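# Find the light check weight and place it on the dish

## Task

Four check weights look alike, but one weighs less than the rest; use the balance to find it (its pointer stays over the white mark when the pans carry equal loads and leans toward the lighter pan otherwise). Set that light weight flat on the red dish, with none of the other three on the dish. Nothing may end up inside or beneath any furniture. Apart from the weights and the dish, every object must finish resting directly on top of the same piece of furniture it sits on at the start. The result must hold without a robot supporting anything, and at the end all grippers must be open and the arms moved away.

## Robot and tools

Robots: three identical i2rt Big YAM arms named arm1, arm2 and arm3. Each has six revolute joints, a two-finger gripper and a wrist camera. With joints 1 and 6 at zero and the hand level and pointing forward, the wrist camera rides on top of the hand looking toward the fingertips. Reach is roughly 1.0 m from the joint 1 axis. Two fixed room cameras, room_a and room_b, also give views.

Frames: a single scene frame shared by all arms, origin on the floor, +z up. The reported hand point is midway between the fingertips; its z axis runs along the fingers and the fingers close along its y axis. Each arm's foot has its own real placement, which is never printed, so hand coordinates cannot be turned directly into joint targets without estimating that.

execute_actions(actions, cameras): actions is a list holding zero or one action. An action is an object keyed by arm name ("arm1", "arm2", "arm3"); each arm entry holds one key, "joints", an object of absolute joint targets (not offsets), any subset of: joint1_rad, joint2_rad, joint3_rad, joint4_rad, joint5_rad, joint6_rad in radians, and gripper_m in metres (fingertip gap). Ranges: joint1_rad -2.879 to 2.879 (base yaw, positive counter-clockwise seen from above; 0 faces the way the foot faces); joint2_rad 0 to 3.141 (shoulder; 0 is upper arm pointing back near level, increasing lifts it up and forward); joint3_rad 0 to 3.019 (elbow; 0 folded, increasing opens); joint4_rad -1.692 to 1.57 (hand pitch, positive tips fingers up); joint5_rad -1.57 to 1.57 (sideways hand swing, positive to the arm's right); joint6_rad -2.094 to 2.094 (hand roll, positive clockwise viewed from behind); gripper_m 0 to 0.093. Done-tolerances are ±0.045, 0.14, 0.09, 0.055, 0.03, 0.035 rad and ±0.003 m. All named motions begin together and may finish at different moments; joints move at different speeds, so the hand can swing wide between postures. One action is capped at 15 s. Any unknown key or out-of-range number rejects the whole call and nothing moves. An empty actions list only reports state and images. cameras picks which images come back: names from arm1_cam_wrist, arm2_cam_wrist, arm3_cam_wrist, room_a, room_b, or "all"; omitted/null means all, [] means none.

wait(seconds): 0 to 10 s with no new command; returns the same as an empty action. zoom_image(camera, region): region is [x0, y0, x1, y1] pixels of that camera's latest full image, top-left origin, at most 504x504. read_manual(section) only returns licence text. finished_scene(scene): ends the current scene (integer), irreversible; only call it once the goal is met and stable.

Result lines: joint_positions gives current readings. A pictures line lists cameras in the order of the returned images. joint_status tells how each commanded motion ended: reached, "off_target" (stopped short, may still push), "contact_stop" or "time_out" (old target dropped, holds where it stopped; but a timed-out joint may keep a target up to 0.375, 0.375, 0.113, 0.225, 0.075, 0.3 rad away for joints 1-6 and keep pushing, moving on if freed), "not_followed" (a self/inter-arm clearance check withheld that arm's joint targets; a "joint command not followed" line with a "cause:" explains; the arm may retry those targets with each later action until given passing targets; the gripper part still runs). on_its_own lists joints not commanded this call; its "held at" is the target being held, not the position. To relieve a pushing joint, command its reported position. Tiny changes near the current reading may produce no motion. Loaded joints sag. If a call reports a stop, later motion calls in the same reply are skipped.

Omitted joints or arms keep pursuing earlier targets, and joint_status will not reveal it. Arms never stop on contact by themselves and can push hard; nothing in the state reports arms touching each other. The clearance check may act late and ignores fingers, gripper housings and wrist cameras, so plan separation yourself. A hard squeeze between two arms ends the run; hard impacts may too. Objects held by a robot touching another robot do not count.

Heat: holding loads or pushing warms motors, even while you are thinking (the robot keeps its last command then). MOTOR HOT appears from 85 °C; at 100 °C that arm and its gripper go limp until cool (OVER-TEMPERATURE FAULT), and unfinished keys show "limit_stop_at_motor_heat"; resend targets afterward.

Avoid: dropping, slamming or shoving objects; knocking anything off the work area or onto the floor; anything getting inside or under furniture; moving non-weight items off their furniture tops. Loose objects may occasionally be nudged by outside disturbances. Gripper force is about 50-62 N per pad, lower on some. Finish with grippers open and arms clear.

Each tool is called after "Emit:" as name(argument=value, ...) on one line, values as JSON.

## Session

Emit:
execute_actions(actions=[])

Scene clock: 0.00 s.
arm1.joint_positions: joint1_rad=+0.020 joint2_rad=+0.528 joint3_rad=+1.490 joint4_rad=-1.564 joint5_rad=+0.152 joint6_rad=+0.726 gripper_m=+0.095
arm1.joint_status: not commanded
arm1.hand: x=-0.0226 y=-1.0075 z=+1.3784 quat_wxyz=(-0.117, -0.828, +0.318, +0.448) (m; scene frame)
arm2.joint_positions: joint1_rad=-0.347 joint2_rad=+0.255 joint3_rad=+1.376 joint4_rad=-1.215 joint5_rad=+0.266 joint6_rad=-0.290 gripper_m=+0.095
arm2.joint_status: not commanded
arm2.hand: x=+0.2041 y=+0.0725 z=+1.5420 quat_wxyz=(-0.649, +0.054, -0.742, +0.158) (m; scene frame)
arm3.joint_positions: joint1_rad=-0.420 joint2_rad=+0.348 joint3_rad=+1.584 joint4_rad=-1.134 joint5_rad=+0.280 joint6_rad=-0.107 gripper_m=+0.094
arm3.joint_status: not commanded
arm3.hand: x=-0.1847 y=+0.8739 z=+1.4925 quat_wxyz=(-0.729, -0.045, -0.673, +0.117) (m; scene frame)
pictures: arm1_cam_wrist, arm2_cam_wrist, arm3_cam_wrist, room_a, room_b
Images, in order (width x height): arm1_cam_wrist 616x616, arm2_cam_wrist 616x616, arm3_cam_wrist 616x616, room_a 896x504, room_b 896x504.

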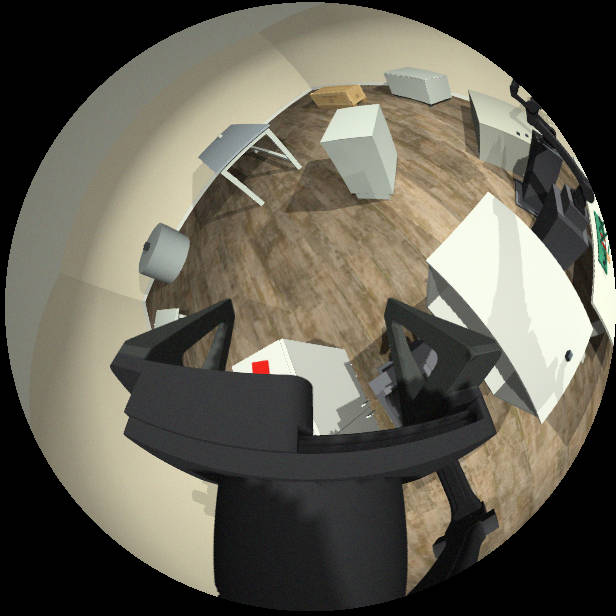

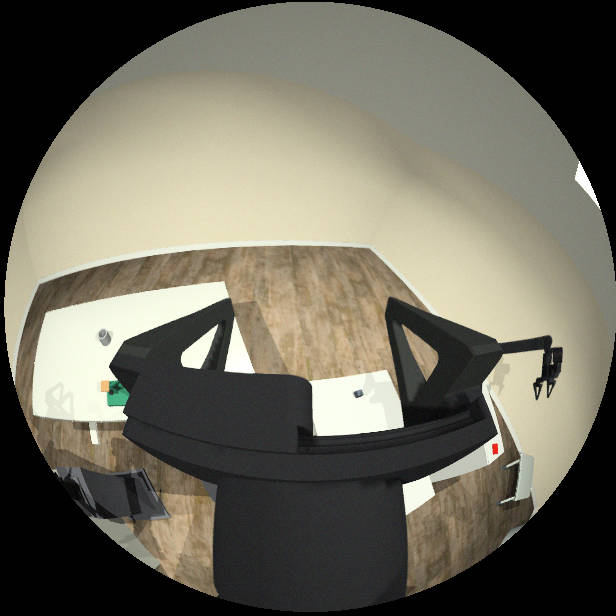

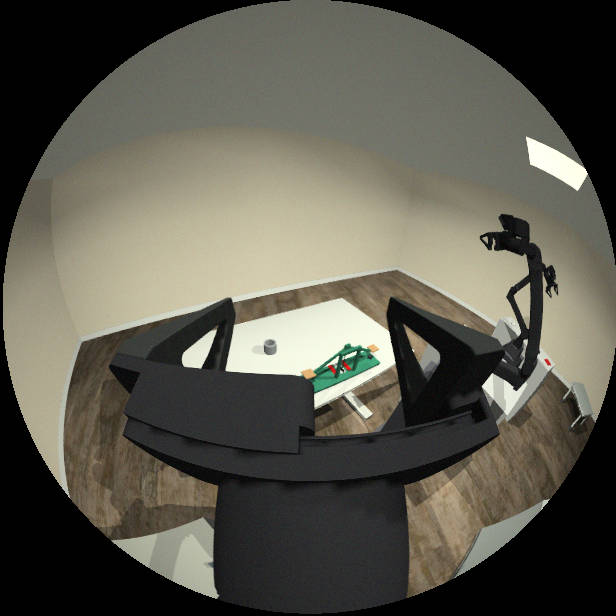

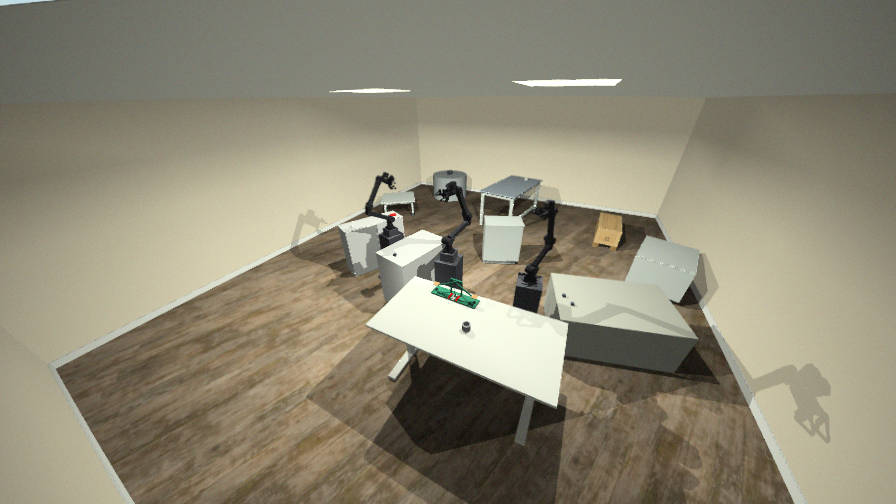

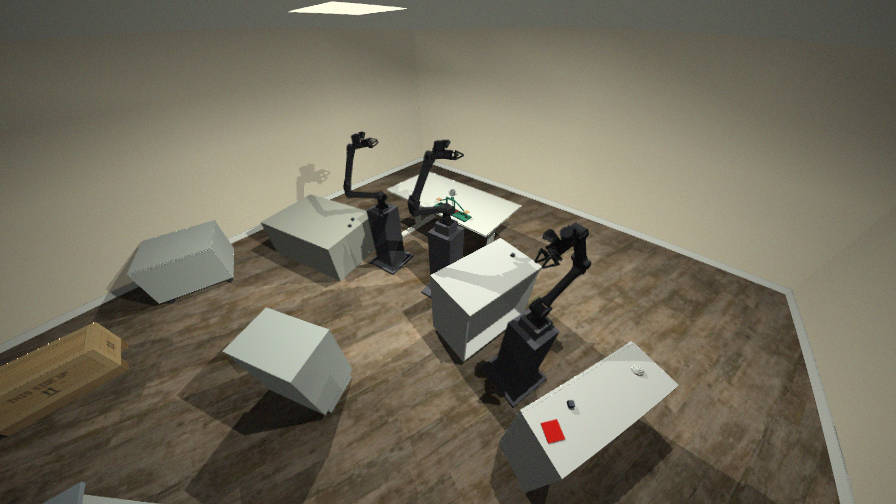

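Emit:
execute_actions(actions=[{"arm1":{"joints":{"joint1_rad":0,"joint2_rad":1.0,"joint3_rad":1.3,"joint4_rad":-1.6,"joint5_rad":0,"joint6_rad":0}},"arm2":{"joints":{"joint1_rad":0,"joint2_rad":1.0,"joint3_rad":1.3,"joint4_rad":-1.6,"joint5_rad":0,"joint6_rad":0}},"arm3":{"joints":{"joint1_rad":0,"joint2_rad":1.0,"joint3_rad":1.3,"joint4_rad":-1.6,"joint5_rad":0,"joint6_rad":0}}}])

Scene clock: 5.80 s.
arm1.joint_positions: joint1_rad=+0.009 joint2_rad=+1.010 joint3_rad=+1.288 joint4_rad=-1.587 joint5_rad=+0.003 joint6_rad=+0.017 gripper_m=+0.095
arm1.joint_status: all done
arm1.hand: x=-0.1783 y=-1.0416 z=+1.1760 quat_wxyz=(-0.005, -0.992, -0.022, +0.124) (m; scene frame)
arm2.joint_positions: joint1_rad=-0.007 joint2_rad=+1.007 joint3_rad=+1.304 joint4_rad=-1.587 joint5_rad=+0.002 joint6_rad=-0.008 gripper_m=+0.095
arm2.joint_status: all done
arm2.hand: x=+0.3995 y=+0.2435 z=+1.2895 quat_wxyz=(-0.130, +0.220, -0.966, -0.034) (m; scene frame)
arm3.joint_positions: joint1_rad=-0.004 joint2_rad=+1.003 joint3_rad=+1.285 joint4_rad=-1.584 joint5_rad=+0.002 joint6_rad=-0.008 gripper_m=+0.094
arm3.joint_status: all done
arm3.hand: x=+0.0314 y=+1.0530 z=+1.1347 quat_wxyz=(-0.124, +0.235, -0.964, -0.025) (m; scene frame)
pictures: arm1_cam_wrist, arm2_cam_wrist, arm3_cam_wrist, room_a, room_b
Images, in order (width x height): arm1_cam_wrist 616x616, arm2_cam_wrist 616x616, arm3_cam_wrist 616x616, room_a 896x504, room_b 896x504.

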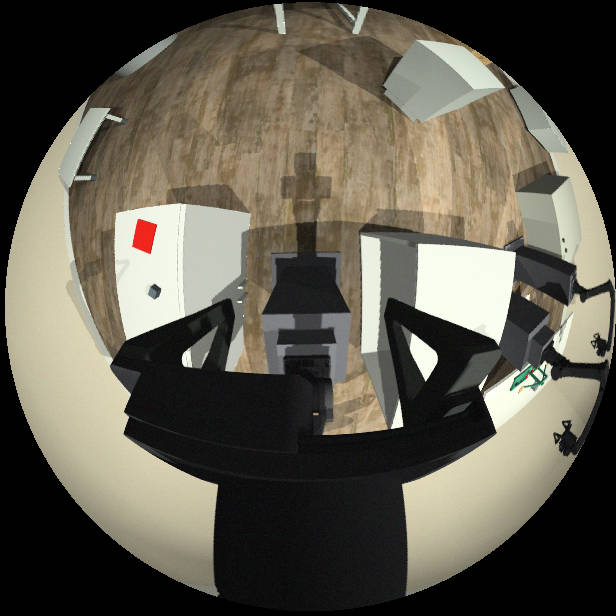

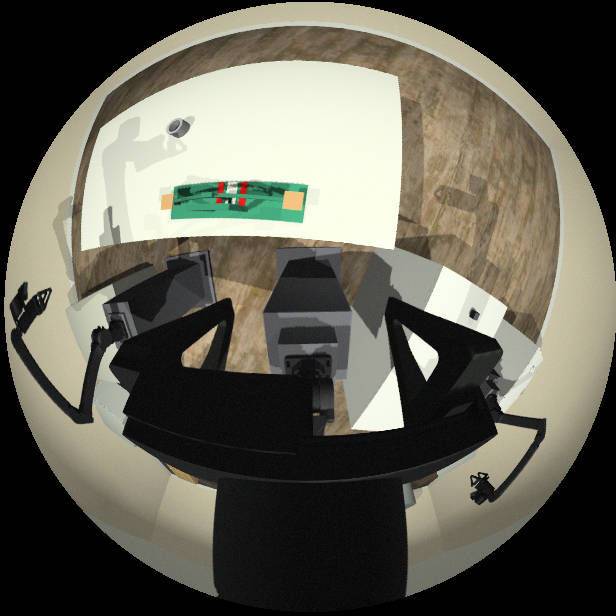

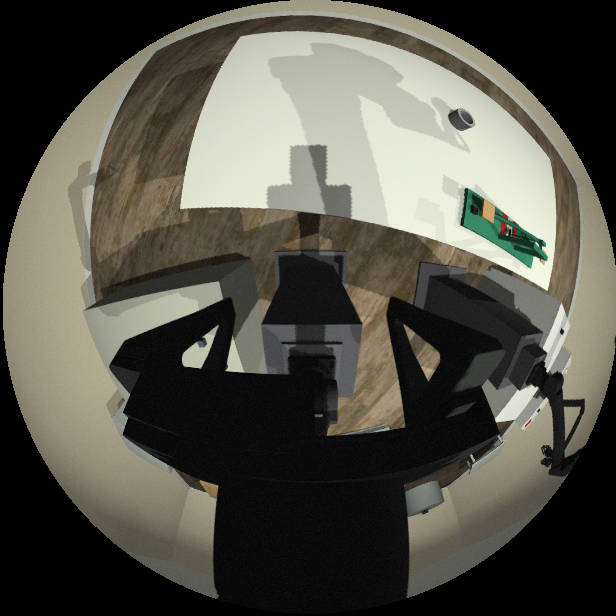

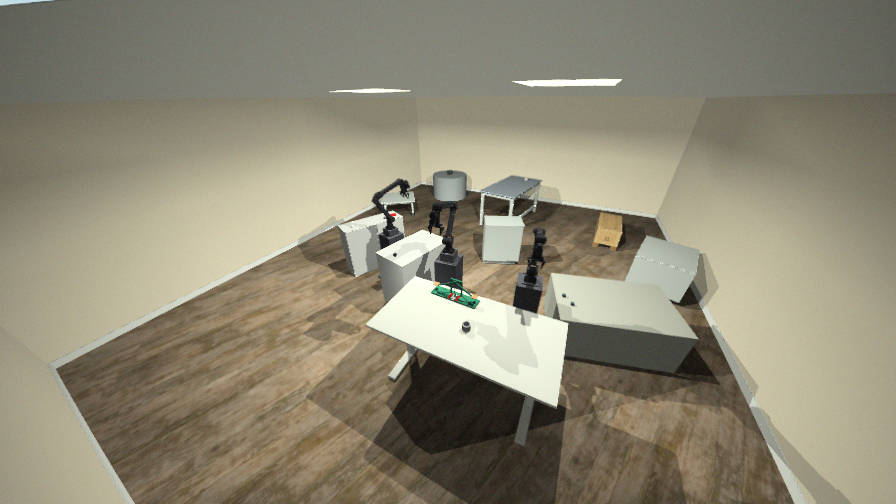

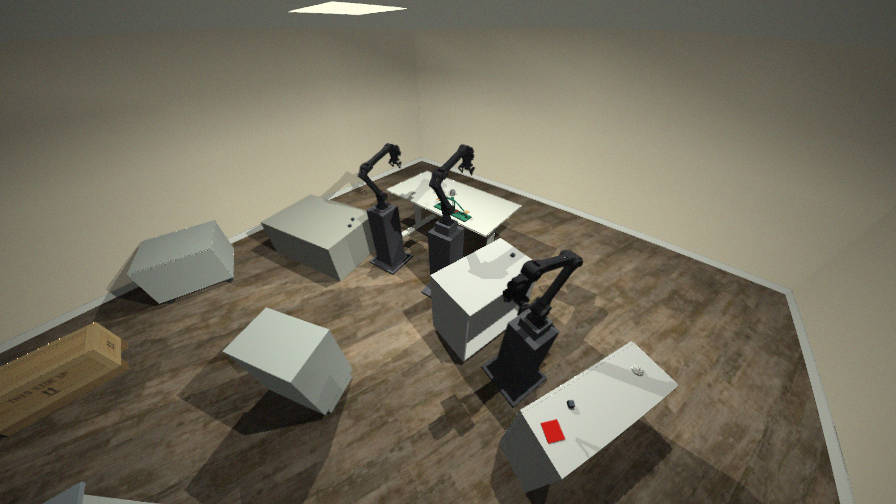

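Emit:
execute_actions(actions=[{"arm1":{"joints":{"joint1_rad":1.4,"joint2_rad":1.3,"joint3_rad":1.3,"joint4_rad":-1.5}},"arm2":{"joints":{"joint1_rad":-1.1,"joint2_rad":1.3,"joint3_rad":1.3,"joint4_rad":-1.5}},"arm3":{"joints":{"joint1_rad":1.7,"joint2_rad":1.3,"joint3_rad":1.3,"joint4_rad":-1.5}}}], cameras=["arm1_cam_wrist","arm2_cam_wrist","arm3_cam_wrist"])

Scene clock: 12.33 s.
arm1.joint_positions: joint1_rad=+1.403 joint2_rad=+1.319 joint3_rad=+1.288 joint4_rad=-1.505 joint5_rad=+0.000 joint6_rad=+0.014 gripper_m=+0.095
arm1.joint_status: all done
arm1.hand: x=+0.0866 y=-1.4047 z=+1.0820 quat_wxyz=(-0.017, -0.752, -0.659, +0.008) (m; scene frame)
arm2.joint_positions: joint1_rad=-1.100 joint2_rad=+1.309 joint3_rad=+1.304 joint4_rad=-1.504 joint5_rad=+0.001 joint6_rad=-0.006 gripper_m=+0.095
arm2.joint_status: all done
arm2.hand: x=+0.4241 y=-0.1228 z=+1.1907 quat_wxyz=(-0.021, -0.317, -0.948, +0.010) (m; scene frame)
arm3.joint_positions: joint1_rad=+1.702 joint2_rad=+1.318 joint3_rad=+1.285 joint4_rad=-1.508 joint5_rad=+0.000 joint6_rad=-0.006 gripper_m=+0.094
arm3.joint_status: all done
arm3.hand: x=-0.4613 y=+1.2275 z=+1.0381 quat_wxyz=(+0.001, +0.887, -0.462, -0.015) (m; scene frame)
pictures: arm1_cam_wrist, arm2_cam_wrist, arm3_cam_wrist
Images, in order (width x height): arm1_cam_wrist 616x616, arm2_cam_wrist 616x616, arm3_cam_wrist 616x616.

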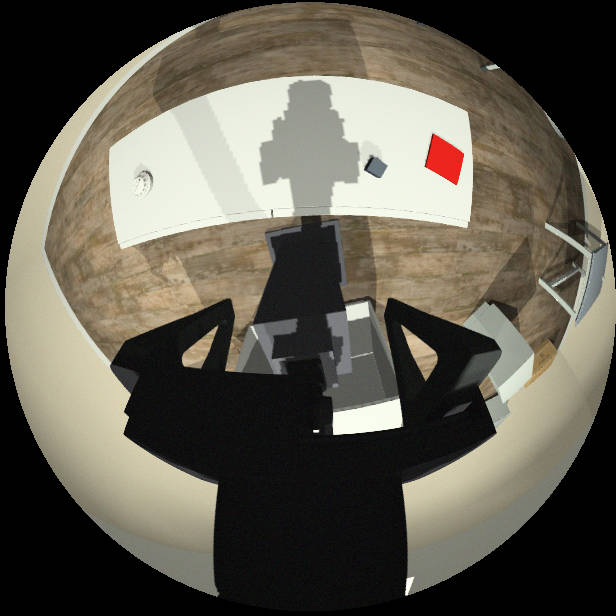

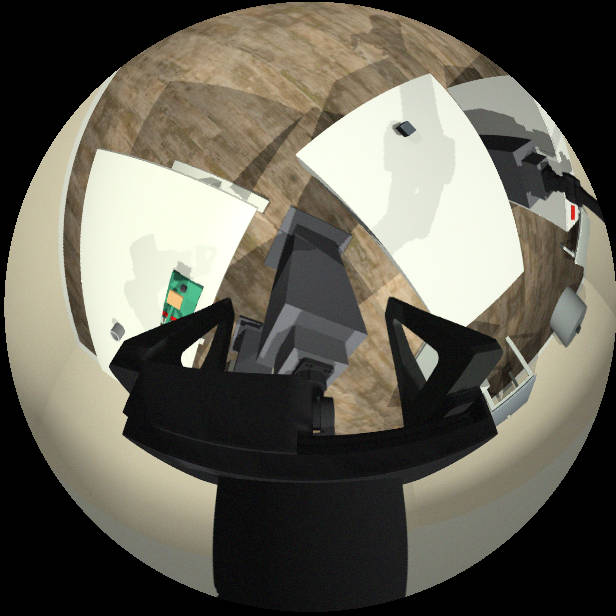

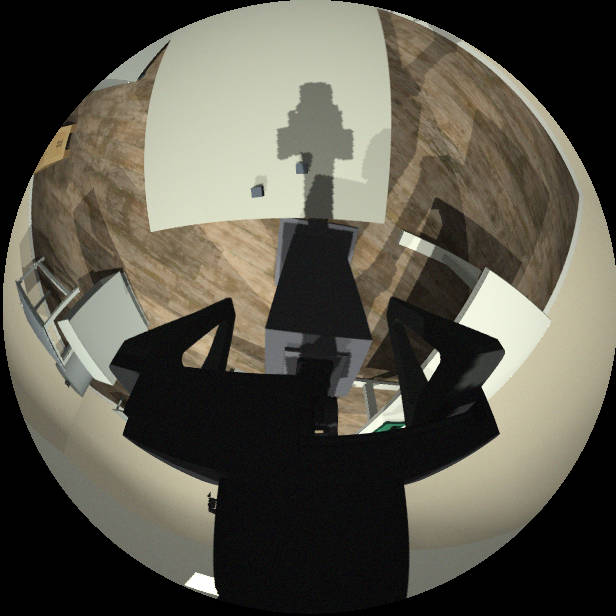

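Emit:
execute_actions(actions=[{"arm1":{"joints":{"joint1_rad":1.1,"joint2_rad":1.83,"joint3_rad":1.55,"joint4_rad":-1.29}},"arm2":{"joints":{"joint1_rad":-1.4,"joint2_rad":1.83,"joint3_rad":1.55,"joint4_rad":-1.29}},"arm3":{"joints":{"joint2_rad":1.83,"joint3_rad":1.55,"joint4_rad":-1.29}}}], cameras=["arm1_cam_wrist","arm2_cam_wrist","arm3_cam_wrist"])

Scene clock: 19.50 s.
arm1.joint_positions: joint1_rad=+1.094 joint2_rad=+1.840 joint3_rad=+1.531 joint4_rad=-1.295 joint5_rad=+0.000 joint6_rad=+0.014 gripper_m=+0.095
arm1.joint_status: all done
arm1.hand: x=-0.0912 y=-1.5190 z=+0.9389 quat_wxyz=(+0.005, -0.844, -0.536, -0.020) (m; scene frame)
arm2.joint_positions: joint1_rad=-1.406 joint2_rad=+1.838 joint3_rad=+1.521 joint4_rad=-1.294 joint5_rad=+0.000 joint6_rad=-0.006 gripper_m=+0.095
arm2.joint_status: all done
arm2.hand: x=+0.4252 y=-0.3292 z=+1.0363 quat_wxyz=(+0.026, -0.458, -0.889, -0.008) (m; scene frame)
arm3.joint_positions: joint1_rad=+1.702 joint2_rad=+1.849 joint3_rad=+1.518 joint4_rad=-1.300 joint5_rad=+0.000 joint6_rad=-0.006 gripper_m=+0.094
arm3.joint_status: all done
arm3.hand: x=-0.5516 y=+1.3537 z=+0.8884 quat_wxyz=(+0.022, +0.887, -0.461, +0.025) (m; scene frame)
pictures: arm1_cam_wrist, arm2_cam_wrist, arm3_cam_wrist
Images, in order (width x height): arm1_cam_wrist 616x616, arm2_cam_wrist 616x616, arm3_cam_wrist 616x616.

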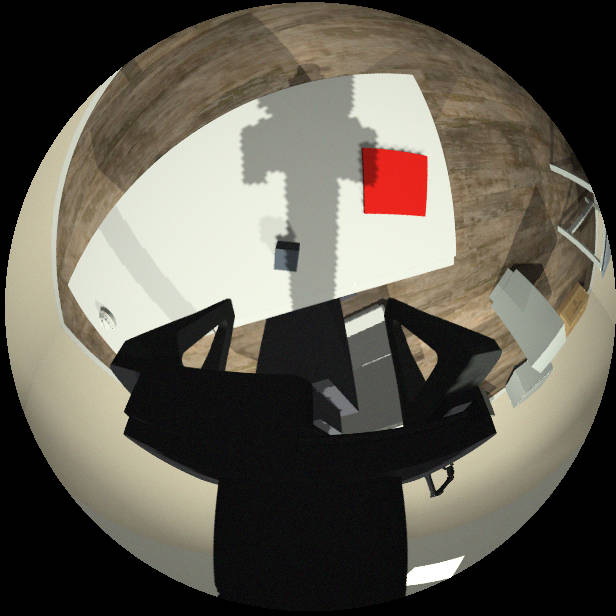

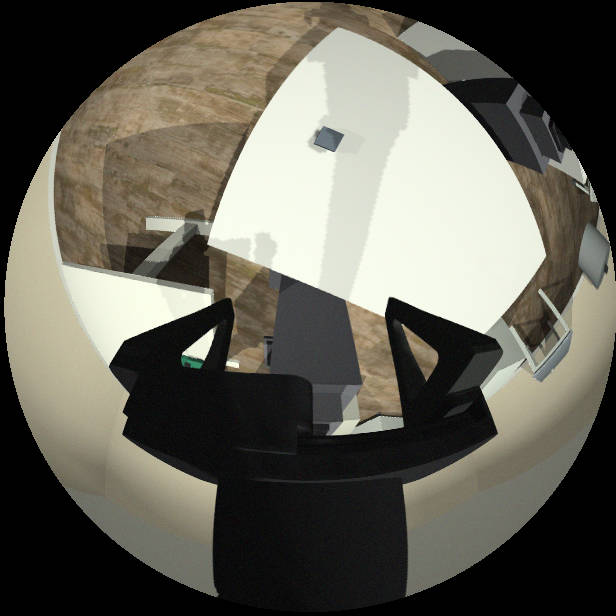

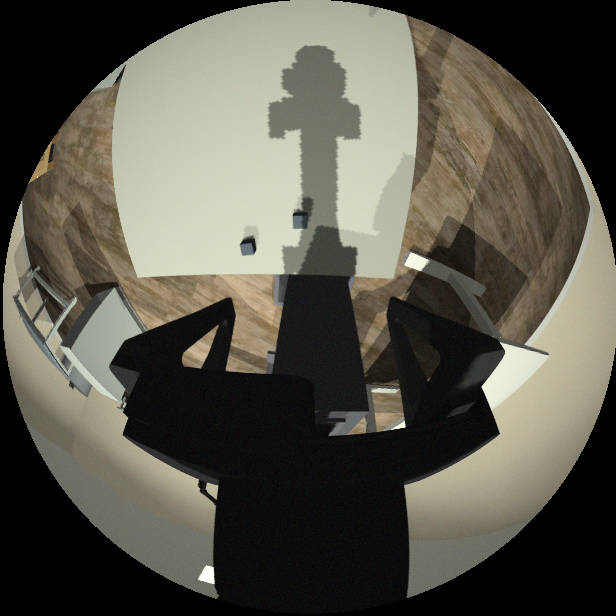

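Emit:
execute_actions(actions=[{"arm1":{"joints":{"joint1_rad":1.14,"joint2_rad":2.14,"joint3_rad":1.654,"joint4_rad":-1.08}},"arm2":{"joints":{"joint1_rad":-1.44,"joint2_rad":2.37,"joint3_rad":2.19,"joint4_rad":-0.82}},"arm3":{"joints":{"joint2_rad":2.6,"joint3_rad":2.35,"joint4_rad":-1.32}}}], cameras=["arm1_cam_wrist","arm2_cam_wrist","arm3_cam_wrist"])

Scene clock: 24.50 s.
arm1.joint_positions: joint1_rad=+1.141 joint2_rad=+2.148 joint3_rad=+1.640 joint4_rad=-1.092 joint5_rad=+0.000 joint6_rad=+0.014 gripper_m=+0.095
arm1.joint_status: all done
arm1.hand: x=-0.0905 y=-1.5926 z=+0.8027 quat_wxyz=(+0.004, -0.831, -0.556, -0.018) (m; scene frame)
arm2.joint_positions: joint1_rad=-1.437 joint2_rad=+2.372 joint3_rad=+2.136 joint4_rad=-0.835 joint5_rad=+0.000 joint6_rad=-0.006 gripper_m=+0.095
arm2.joint_status: all done
arm2.hand: x=+0.5697 y=-0.5799 z=+0.9589 quat_wxyz=(-0.209, -0.457, -0.856, +0.119) (m; scene frame)
arm3.joint_positions: joint1_rad=+1.702 joint2_rad=+2.621 joint3_rad=+2.293 joint4_rad=-1.310 joint5_rad=+0.000 joint6_rad=-0.006 gripper_m=+0.094
arm3.joint_status: all done
arm3.hand: x=-0.6627 y=+1.5083 z=+0.6724 quat_wxyz=(+0.024, +0.887, -0.461, +0.028) (m; scene frame)
pictures: arm1_cam_wrist, arm2_cam_wrist, arm3_cam_wrist
Images, in order (width x height): arm1_cam_wrist 616x616, arm2_cam_wrist 616x616, arm3_cam_wrist 616x616.

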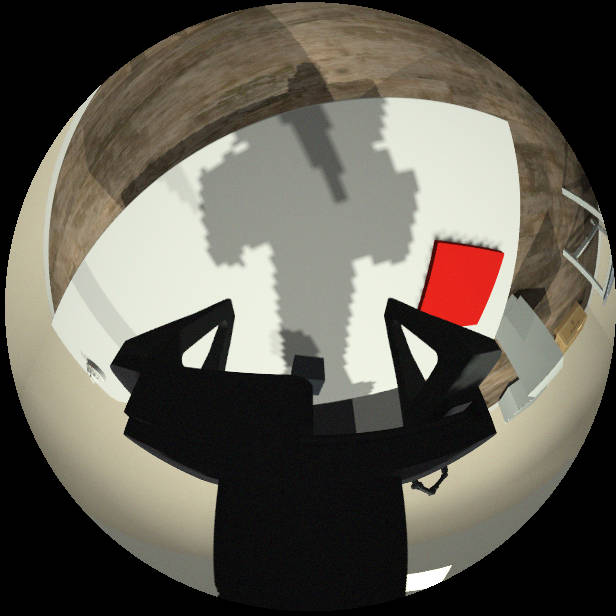

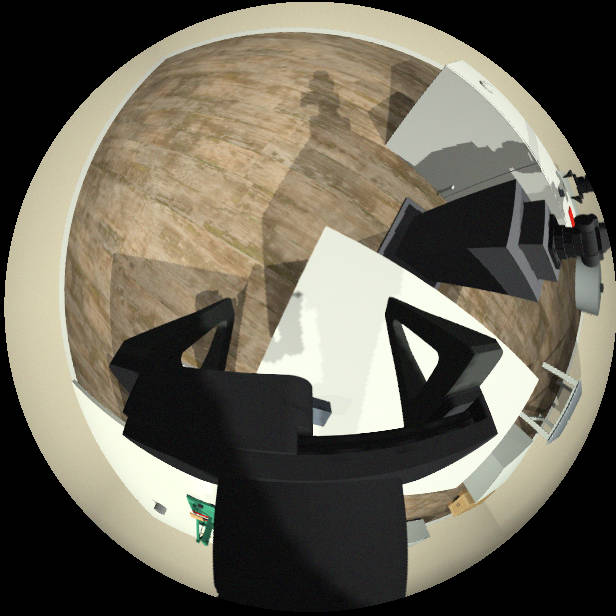

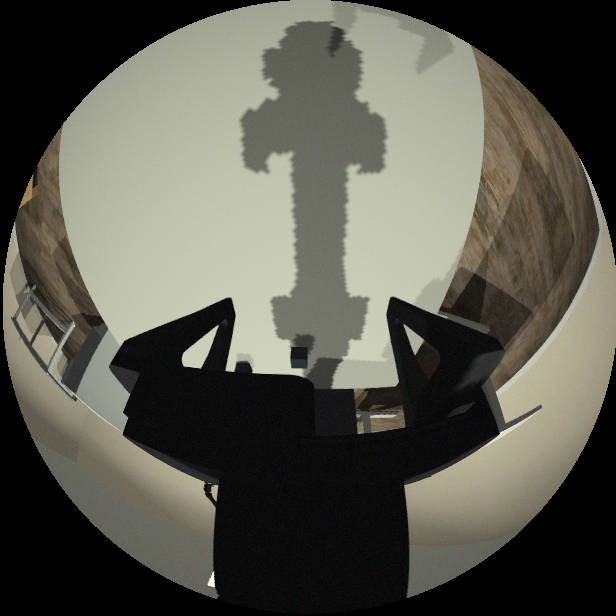

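Emit:
execute_actions(actions=[{"arm1":{"joints":{"joint2_rad":2.05,"joint3_rad":1.475,"joint4_rad":-0.98}},"arm2":{"joints":{"joint1_rad":-1.47,"joint2_rad":2.30,"joint3_rad":2.16,"joint4_rad":-1.39}},"arm3":{"joints":{"joint1_rad":1.72,"joint2_rad":2.40,"joint3_rad":1.74,"joint4_rad":-0.88}}}], cameras=["arm1_cam_wrist","arm2_cam_wrist","arm3_cam_wrist"])

Scene clock: 30.33 s.
arm1.joint_positions: joint1_rad=+1.141 joint2_rad=+2.058 joint3_rad=+1.481 joint4_rad=-0.995 joint5_rad=+0.000 joint6_rad=+0.014 gripper_m=+0.095
arm1.joint_status: all done
arm1.hand: x=-0.0784 y=-1.5622 z=+0.8029 quat_wxyz=(-0.004, -0.831, -0.556, -0.006) (m; scene frame)
arm2.joint_positions: joint1_rad=-1.469 joint2_rad=+2.288 joint3_rad=+2.136 joint4_rad=-1.377 joint5_rad=+0.000 joint6_rad=-0.006 gripper_m=+0.095
arm2.joint_status: all done
arm2.hand: x=+0.4844 y=-0.4917 z=+0.9888 quat_wxyz=(-0.010, -0.486, -0.874, +0.011) (m; scene frame)
arm3.joint_positions: joint1_rad=+1.714 joint2_rad=+2.413 joint3_rad=+1.736 joint4_rad=-0.898 joint5_rad=+0.000 joint6_rad=-0.006 gripper_m=+0.094
arm3.joint_status: all done
arm3.hand: x=-0.6221 y=+1.4353 z=+0.6280 quat_wxyz=(+0.009, +0.890, -0.456, +0.000) (m; scene frame)
pictures: arm1_cam_wrist, arm2_cam_wrist, arm3_cam_wrist
Images, in order (width x height): arm1_cam_wrist 616x616, arm2_cam_wrist 616x616, arm3_cam_wrist 616x616.

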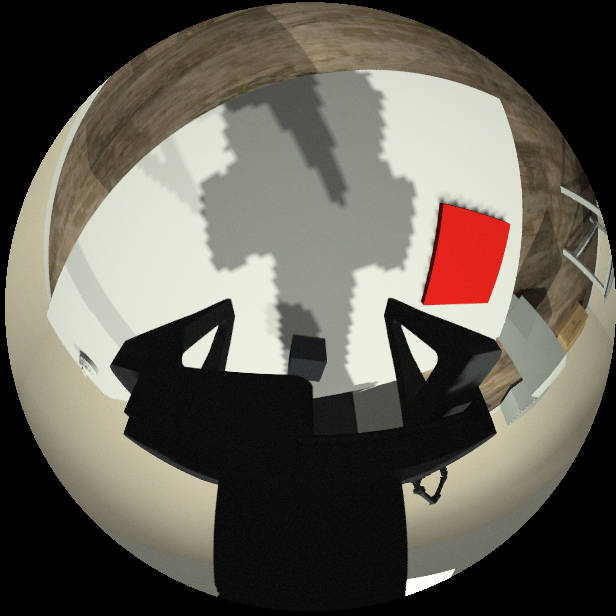

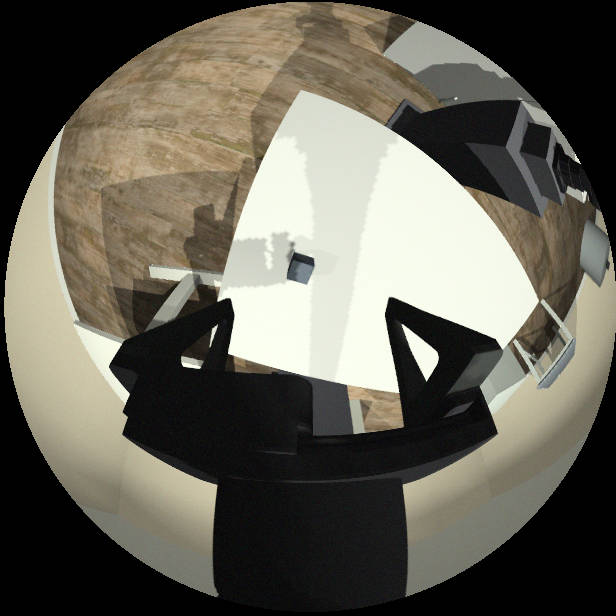

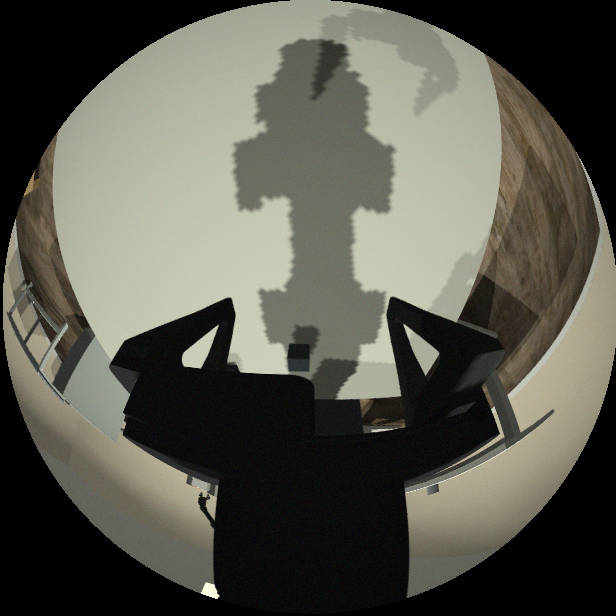

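Emit:
execute_actions(actions=[{"arm1":{"joints":{"joint2_rad":2.12,"joint4_rad":-0.91}},"arm2":{"joints":{"joint1_rad":-1.45,"joint2_rad":2.45,"joint3_rad":2.10,"joint4_rad":-1.2}},"arm3":{"joints":{"joint1_rad":1.74,"joint2_rad":2.465,"joint4_rad":-0.81}}}], cameras=["arm1_cam_wrist","arm2_cam_wrist","arm3_cam_wrist"])

Scene clock: 34.17 s.
arm1.joint_positions: joint1_rad=+1.141 joint2_rad=+2.083 joint3_rad=+1.481 joint4_rad=-0.926 joint5_rad=+0.000 joint6_rad=+0.014 gripper_m=+0.095
arm1.joint_status: all done
arm1.hand: x=-0.0830 y=-1.5743 z=+0.7888 quat_wxyz=(-0.017, -0.831, -0.556, +0.012) (m; scene frame)
arm2.joint_positions: joint1_rad=-1.458 joint2_rad=+2.457 joint3_rad=+2.098 joint4_rad=-1.213 joint5_rad=+0.000 joint6_rad=-0.006 gripper_m=+0.095
arm2.joint_status: all done
arm2.hand: x=+0.4920 y=-0.4915 z=+0.8581 quat_wxyz=(+0.009, -0.481, -0.877, +0.001) (m; scene frame)
arm3.joint_positions: joint1_rad=+1.737 joint2_rad=+2.450 joint3_rad=+1.736 joint4_rad=-0.829 joint5_rad=+0.000 joint6_rad=-0.006 gripper_m=+0.094
arm3.joint_status: all done
arm3.hand: x=-0.6378 y=+1.4310 z=+0.6049 quat_wxyz=(+0.002, +0.895, -0.446, -0.014) (m; scene frame)
pictures: arm1_cam_wrist, arm2_cam_wrist, arm3_cam_wrist
Images, in order (width x height): arm1_cam_wrist 616x616, arm2_cam_wrist 616x616, arm3_cam_wrist 616x616.

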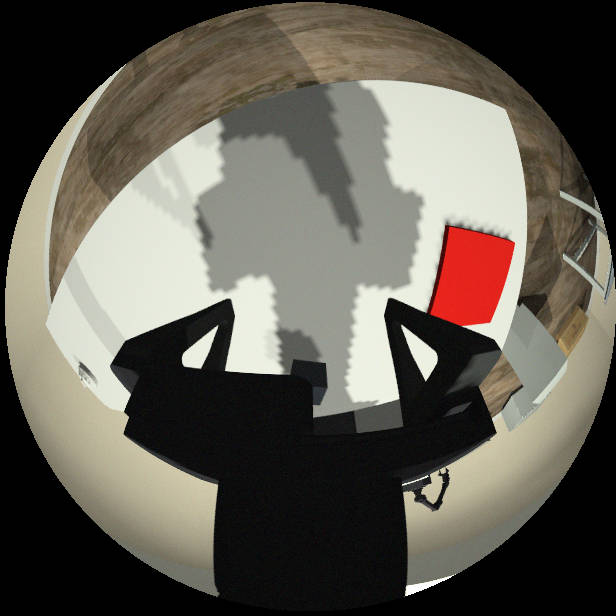

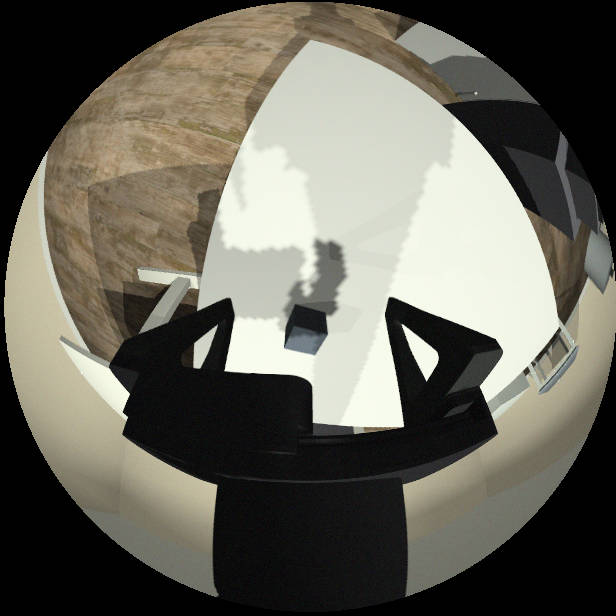

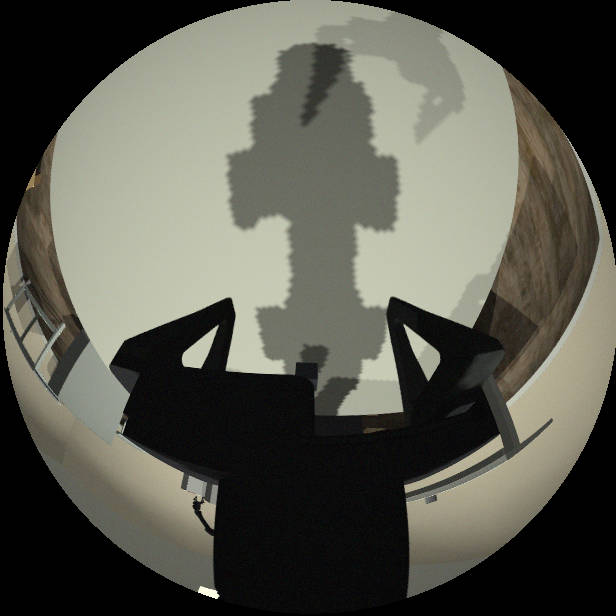

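Emit:
execute_actions(actions=[{"arm1":{"joints":{"joint2_rad":2.16,"joint4_rad":-0.87}},"arm2":{"joints":{"joint1_rad":-1.44,"joint2_rad":2.53,"joint4_rad":-1.13}},"arm3":{"joints":{"joint2_rad":2.52,"joint4_rad":-0.76}}}], cameras=["arm1_cam_wrist","arm2_cam_wrist","arm3_cam_wrist","room_a","room_b"])

Scene clock: 39.60 s.
arm1.joint_positions: joint1_rad=+1.141 joint2_rad=+2.128 joint3_rad=+1.481 joint4_rad=-0.885 joint5_rad=+0.000 joint6_rad=+0.014 gripper_m=+0.095
arm1.joint_status: all done
arm1.hand: x=-0.0835 y=-1.5763 z=+0.7637 quat_wxyz=(-0.016, -0.831, -0.556, +0.011) (m; scene frame)
arm2.joint_positions: joint1_rad=-1.449 joint2_rad=+2.512 joint3_rad=+2.098 joint4_rad=-1.143 joint5_rad=+0.000 joint6_rad=-0.006 gripper_m=+0.095
arm2.joint_status: all done
arm2.hand: x=+0.4999 y=-0.4923 z=+0.8196 quat_wxyz=(+0.003, -0.477, -0.879, +0.004) (m; scene frame)
arm3.joint_positions: joint1_rad=+1.737 joint2_rad=+2.512 joint3_rad=+1.736 joint4_rad=-0.777 joint5_rad=+0.000 joint6_rad=-0.006 gripper_m=+0.094
arm3.joint_status: all done
arm3.hand: x=-0.6337 y=+1.4245 z=+0.5665 quat_wxyz=(+0.004, +0.895, -0.446, -0.009) (m; scene frame)
pictures: arm1_cam_wrist, arm2_cam_wrist, arm3_cam_wrist, room_a, room_b
Images, in order (width x height): arm1_cam_wrist 616x616, arm2_cam_wrist 616x616, arm3_cam_wrist 616x616, room_a 896x504, room_b 896x504.

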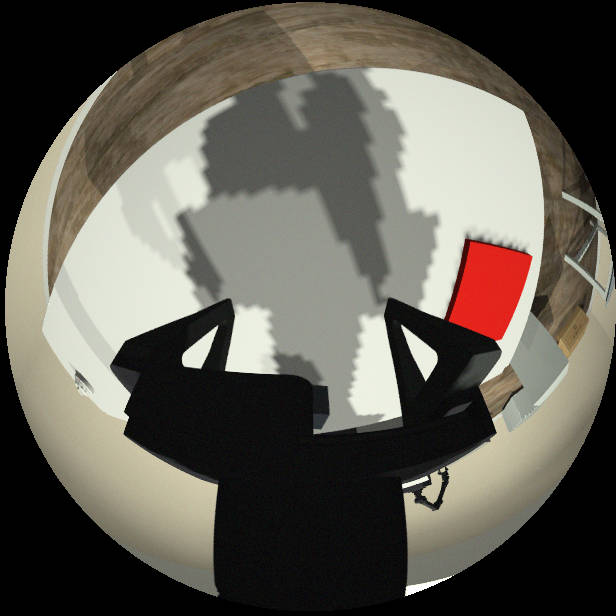

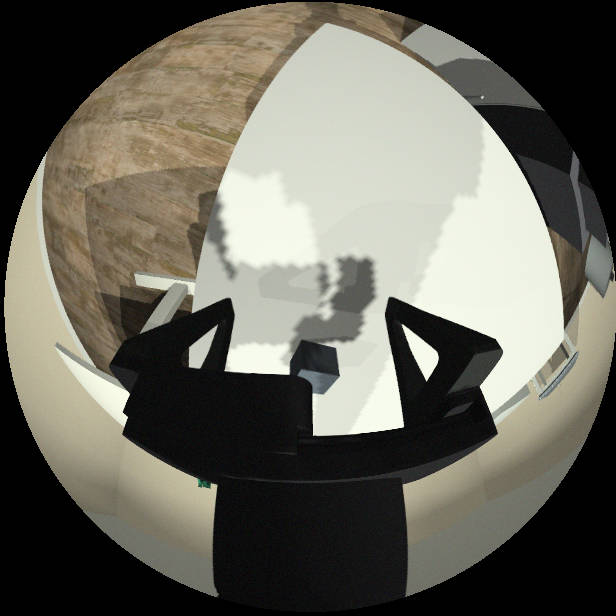

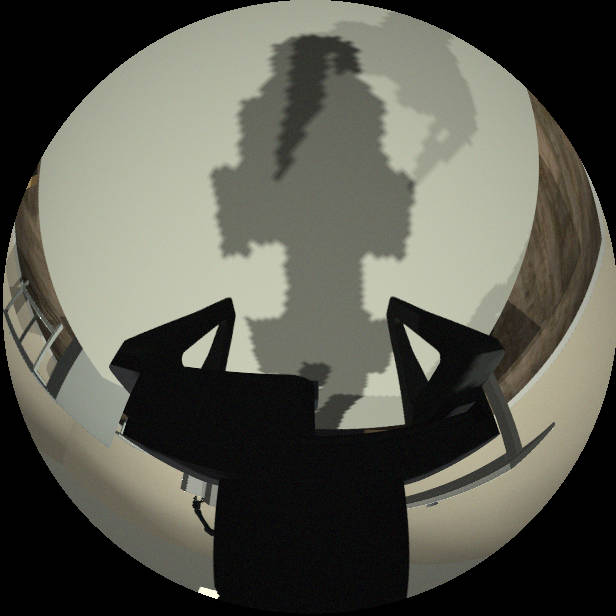

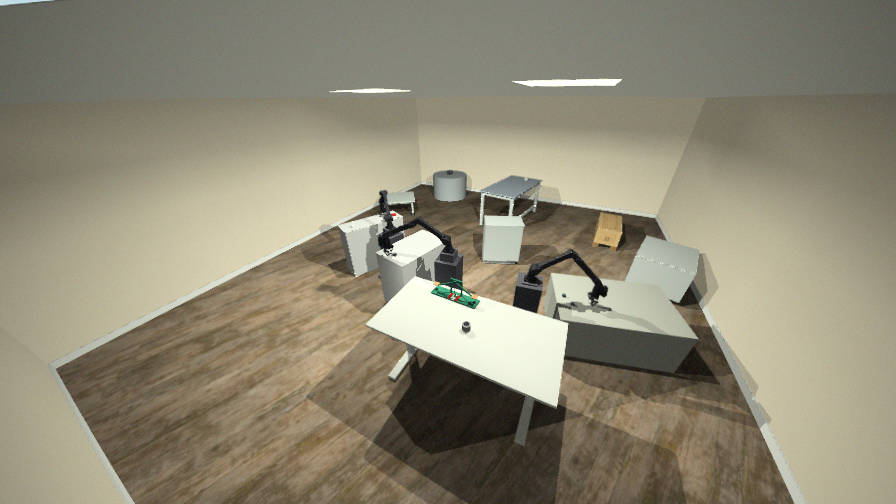

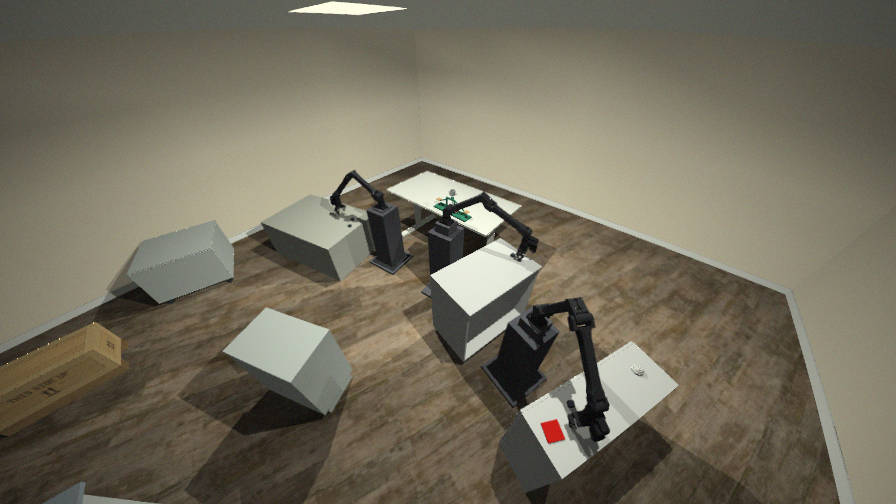

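Emit:
execute_actions(actions=[{"arm1":{"joints":{"joint2_rad":1.97,"joint3_rad":1.23,"joint4_rad":-0.79}},"arm2":{"joints":{"joint2_rad":2.42,"joint3_rad":1.95,"joint4_rad":-1.08}},"arm3":{"joints":{"joint2_rad":2.38,"joint3_rad":1.49,"joint4_rad":-0.65}}}], cameras=["arm1_cam_wrist","arm2_cam_wrist","arm3_cam_wrist"])

Scene clock: 44.23 s.
arm1.joint_positions: joint1_rad=+1.141 joint2_rad=+1.984 joint3_rad=+1.238 joint4_rad=-0.804 joint5_rad=-0.001 joint6_rad=+0.014 gripper_m=+0.095
arm1.joint_status: all done
arm1.hand: x=-0.0570 y=-1.5091 z=+0.7690 quat_wxyz=(-0.011, -0.831, -0.556, +0.003) (m; scene frame)
arm2.joint_positions: joint1_rad=-1.449 joint2_rad=+2.425 joint3_rad=+1.967 joint4_rad=-1.093 joint5_rad=+0.000 joint6_rad=-0.006 gripper_m=+0.095
arm2.joint_status: all done
arm2.hand: x=+0.4886 y=-0.4746 z=+0.8343 quat_wxyz=(+0.000, -0.477, -0.879, +0.006) (m; scene frame)
arm3.joint_positions: joint1_rad=+1.737 joint2_rad=+2.390 joint3_rad=+1.497 joint4_rad=-0.668 joint5_rad=+0.000 joint6_rad=-0.006 gripper_m=+0.094
arm3.joint_status: all done
arm3.hand: x=-0.5992 y=+1.3784 z=+0.5780 quat_wxyz=(+0.006, +0.895, -0.446, -0.006) (m; scene frame)
pictures: arm1_cam_wrist, arm2_cam_wrist, arm3_cam_wrist
Images, in order (width x height): arm1_cam_wrist 616x616, arm2_cam_wrist 616x616, arm3_cam_wrist 616x616.

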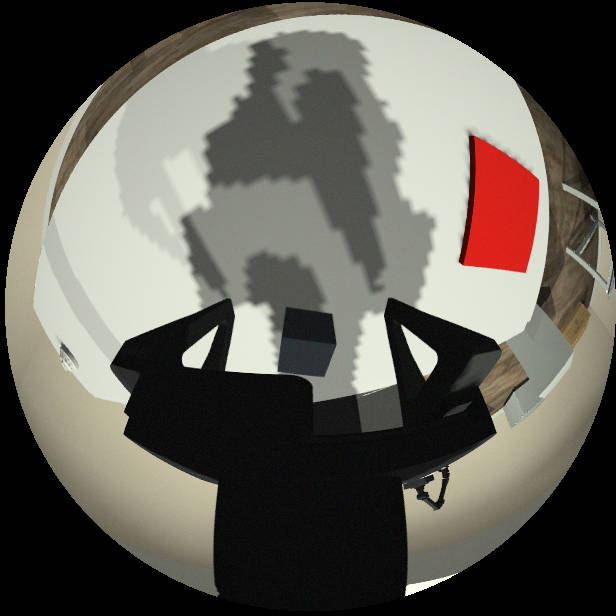

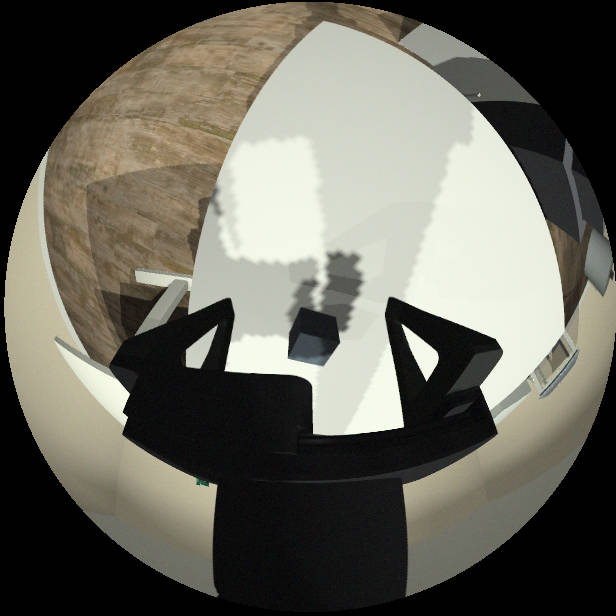

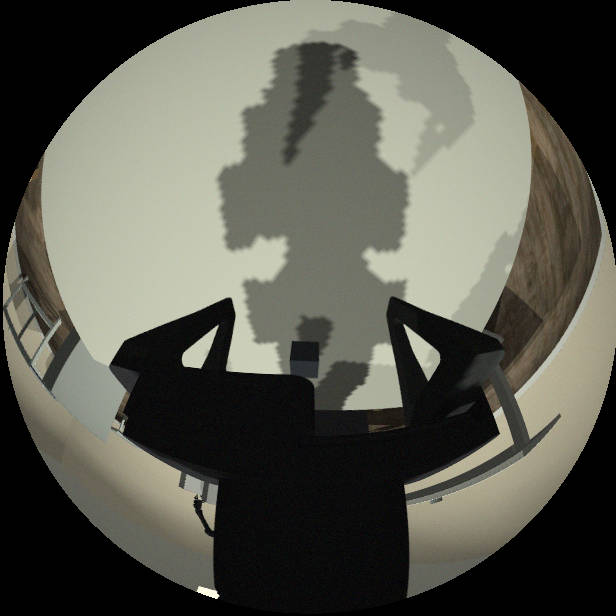

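Emit:
execute_actions(actions=[{"arm1":{"joints":{"gripper_m":0.0}},"arm2":{"joints":{"joint3_rad":1.89,"joint4_rad":-1.02}},"arm3":{"joints":{"joint3_rad":1.27,"joint4_rad":-0.43}}}], cameras=["arm1_cam_wrist","arm2_cam_wrist","arm3_cam_wrist"])

Scene clock: 46.80 s.
arm1.joint_positions: joint1_rad=+1.141 joint2_rad=+1.984 joint3_rad=+1.238 joint4_rad=-0.804 joint5_rad=-0.001 joint6_rad=+0.014 gripper_m=+0.029
arm1.joint_status: gripper_m off_target (ended at +0.029, target +0.000)
arm1.hand: x=-0.0570 y=-1.5091 z=+0.7690 quat_wxyz=(-0.011, -0.831, -0.556, +0.003) (m; scene frame)
arm2.joint_positions: joint1_rad=-1.449 joint2_rad=+2.422 joint3_rad=+1.899 joint4_rad=-1.034 joint5_rad=+0.000 joint6_rad=-0.006 gripper_m=+0.095
arm2.joint_status: all done
arm2.hand: x=+0.4809 y=-0.4628 z=+0.8135 quat_wxyz=(+0.002, -0.477, -0.879, +0.004) (m; scene frame)
arm3.joint_positions: joint1_rad=+1.737 joint2_rad=+2.389 joint3_rad=+1.268 joint4_rad=-0.448 joint5_rad=+0.000 joint6_rad=-0.006 gripper_m=+0.094
arm3.joint_status: all done
arm3.hand: x=-0.5545 y=+1.3171 z=+0.5322 quat_wxyz=(+0.008, +0.895, -0.446, -0.003) (m; scene frame)
pictures: arm1_cam_wrist, arm2_cam_wrist, arm3_cam_wrist
Images, in order (width x height): arm1_cam_wrist 616x616, arm2_cam_wrist 616x616, arm3_cam_wrist 616x616.

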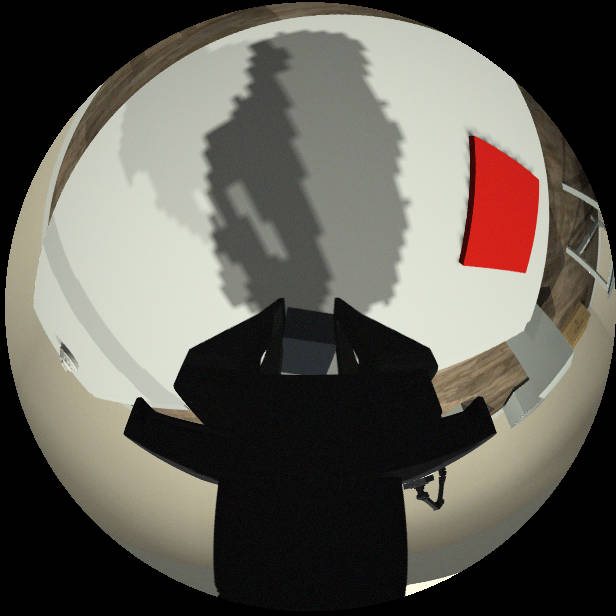

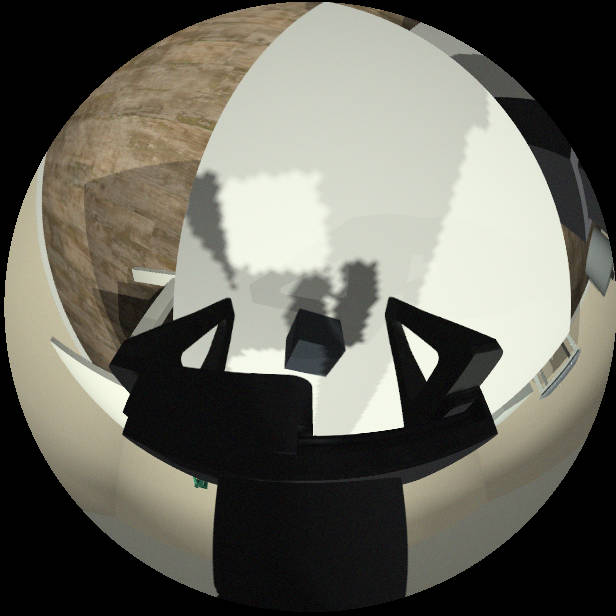

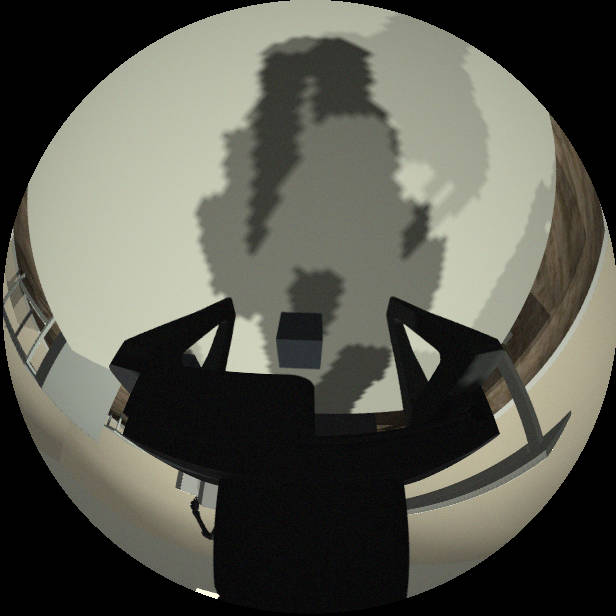

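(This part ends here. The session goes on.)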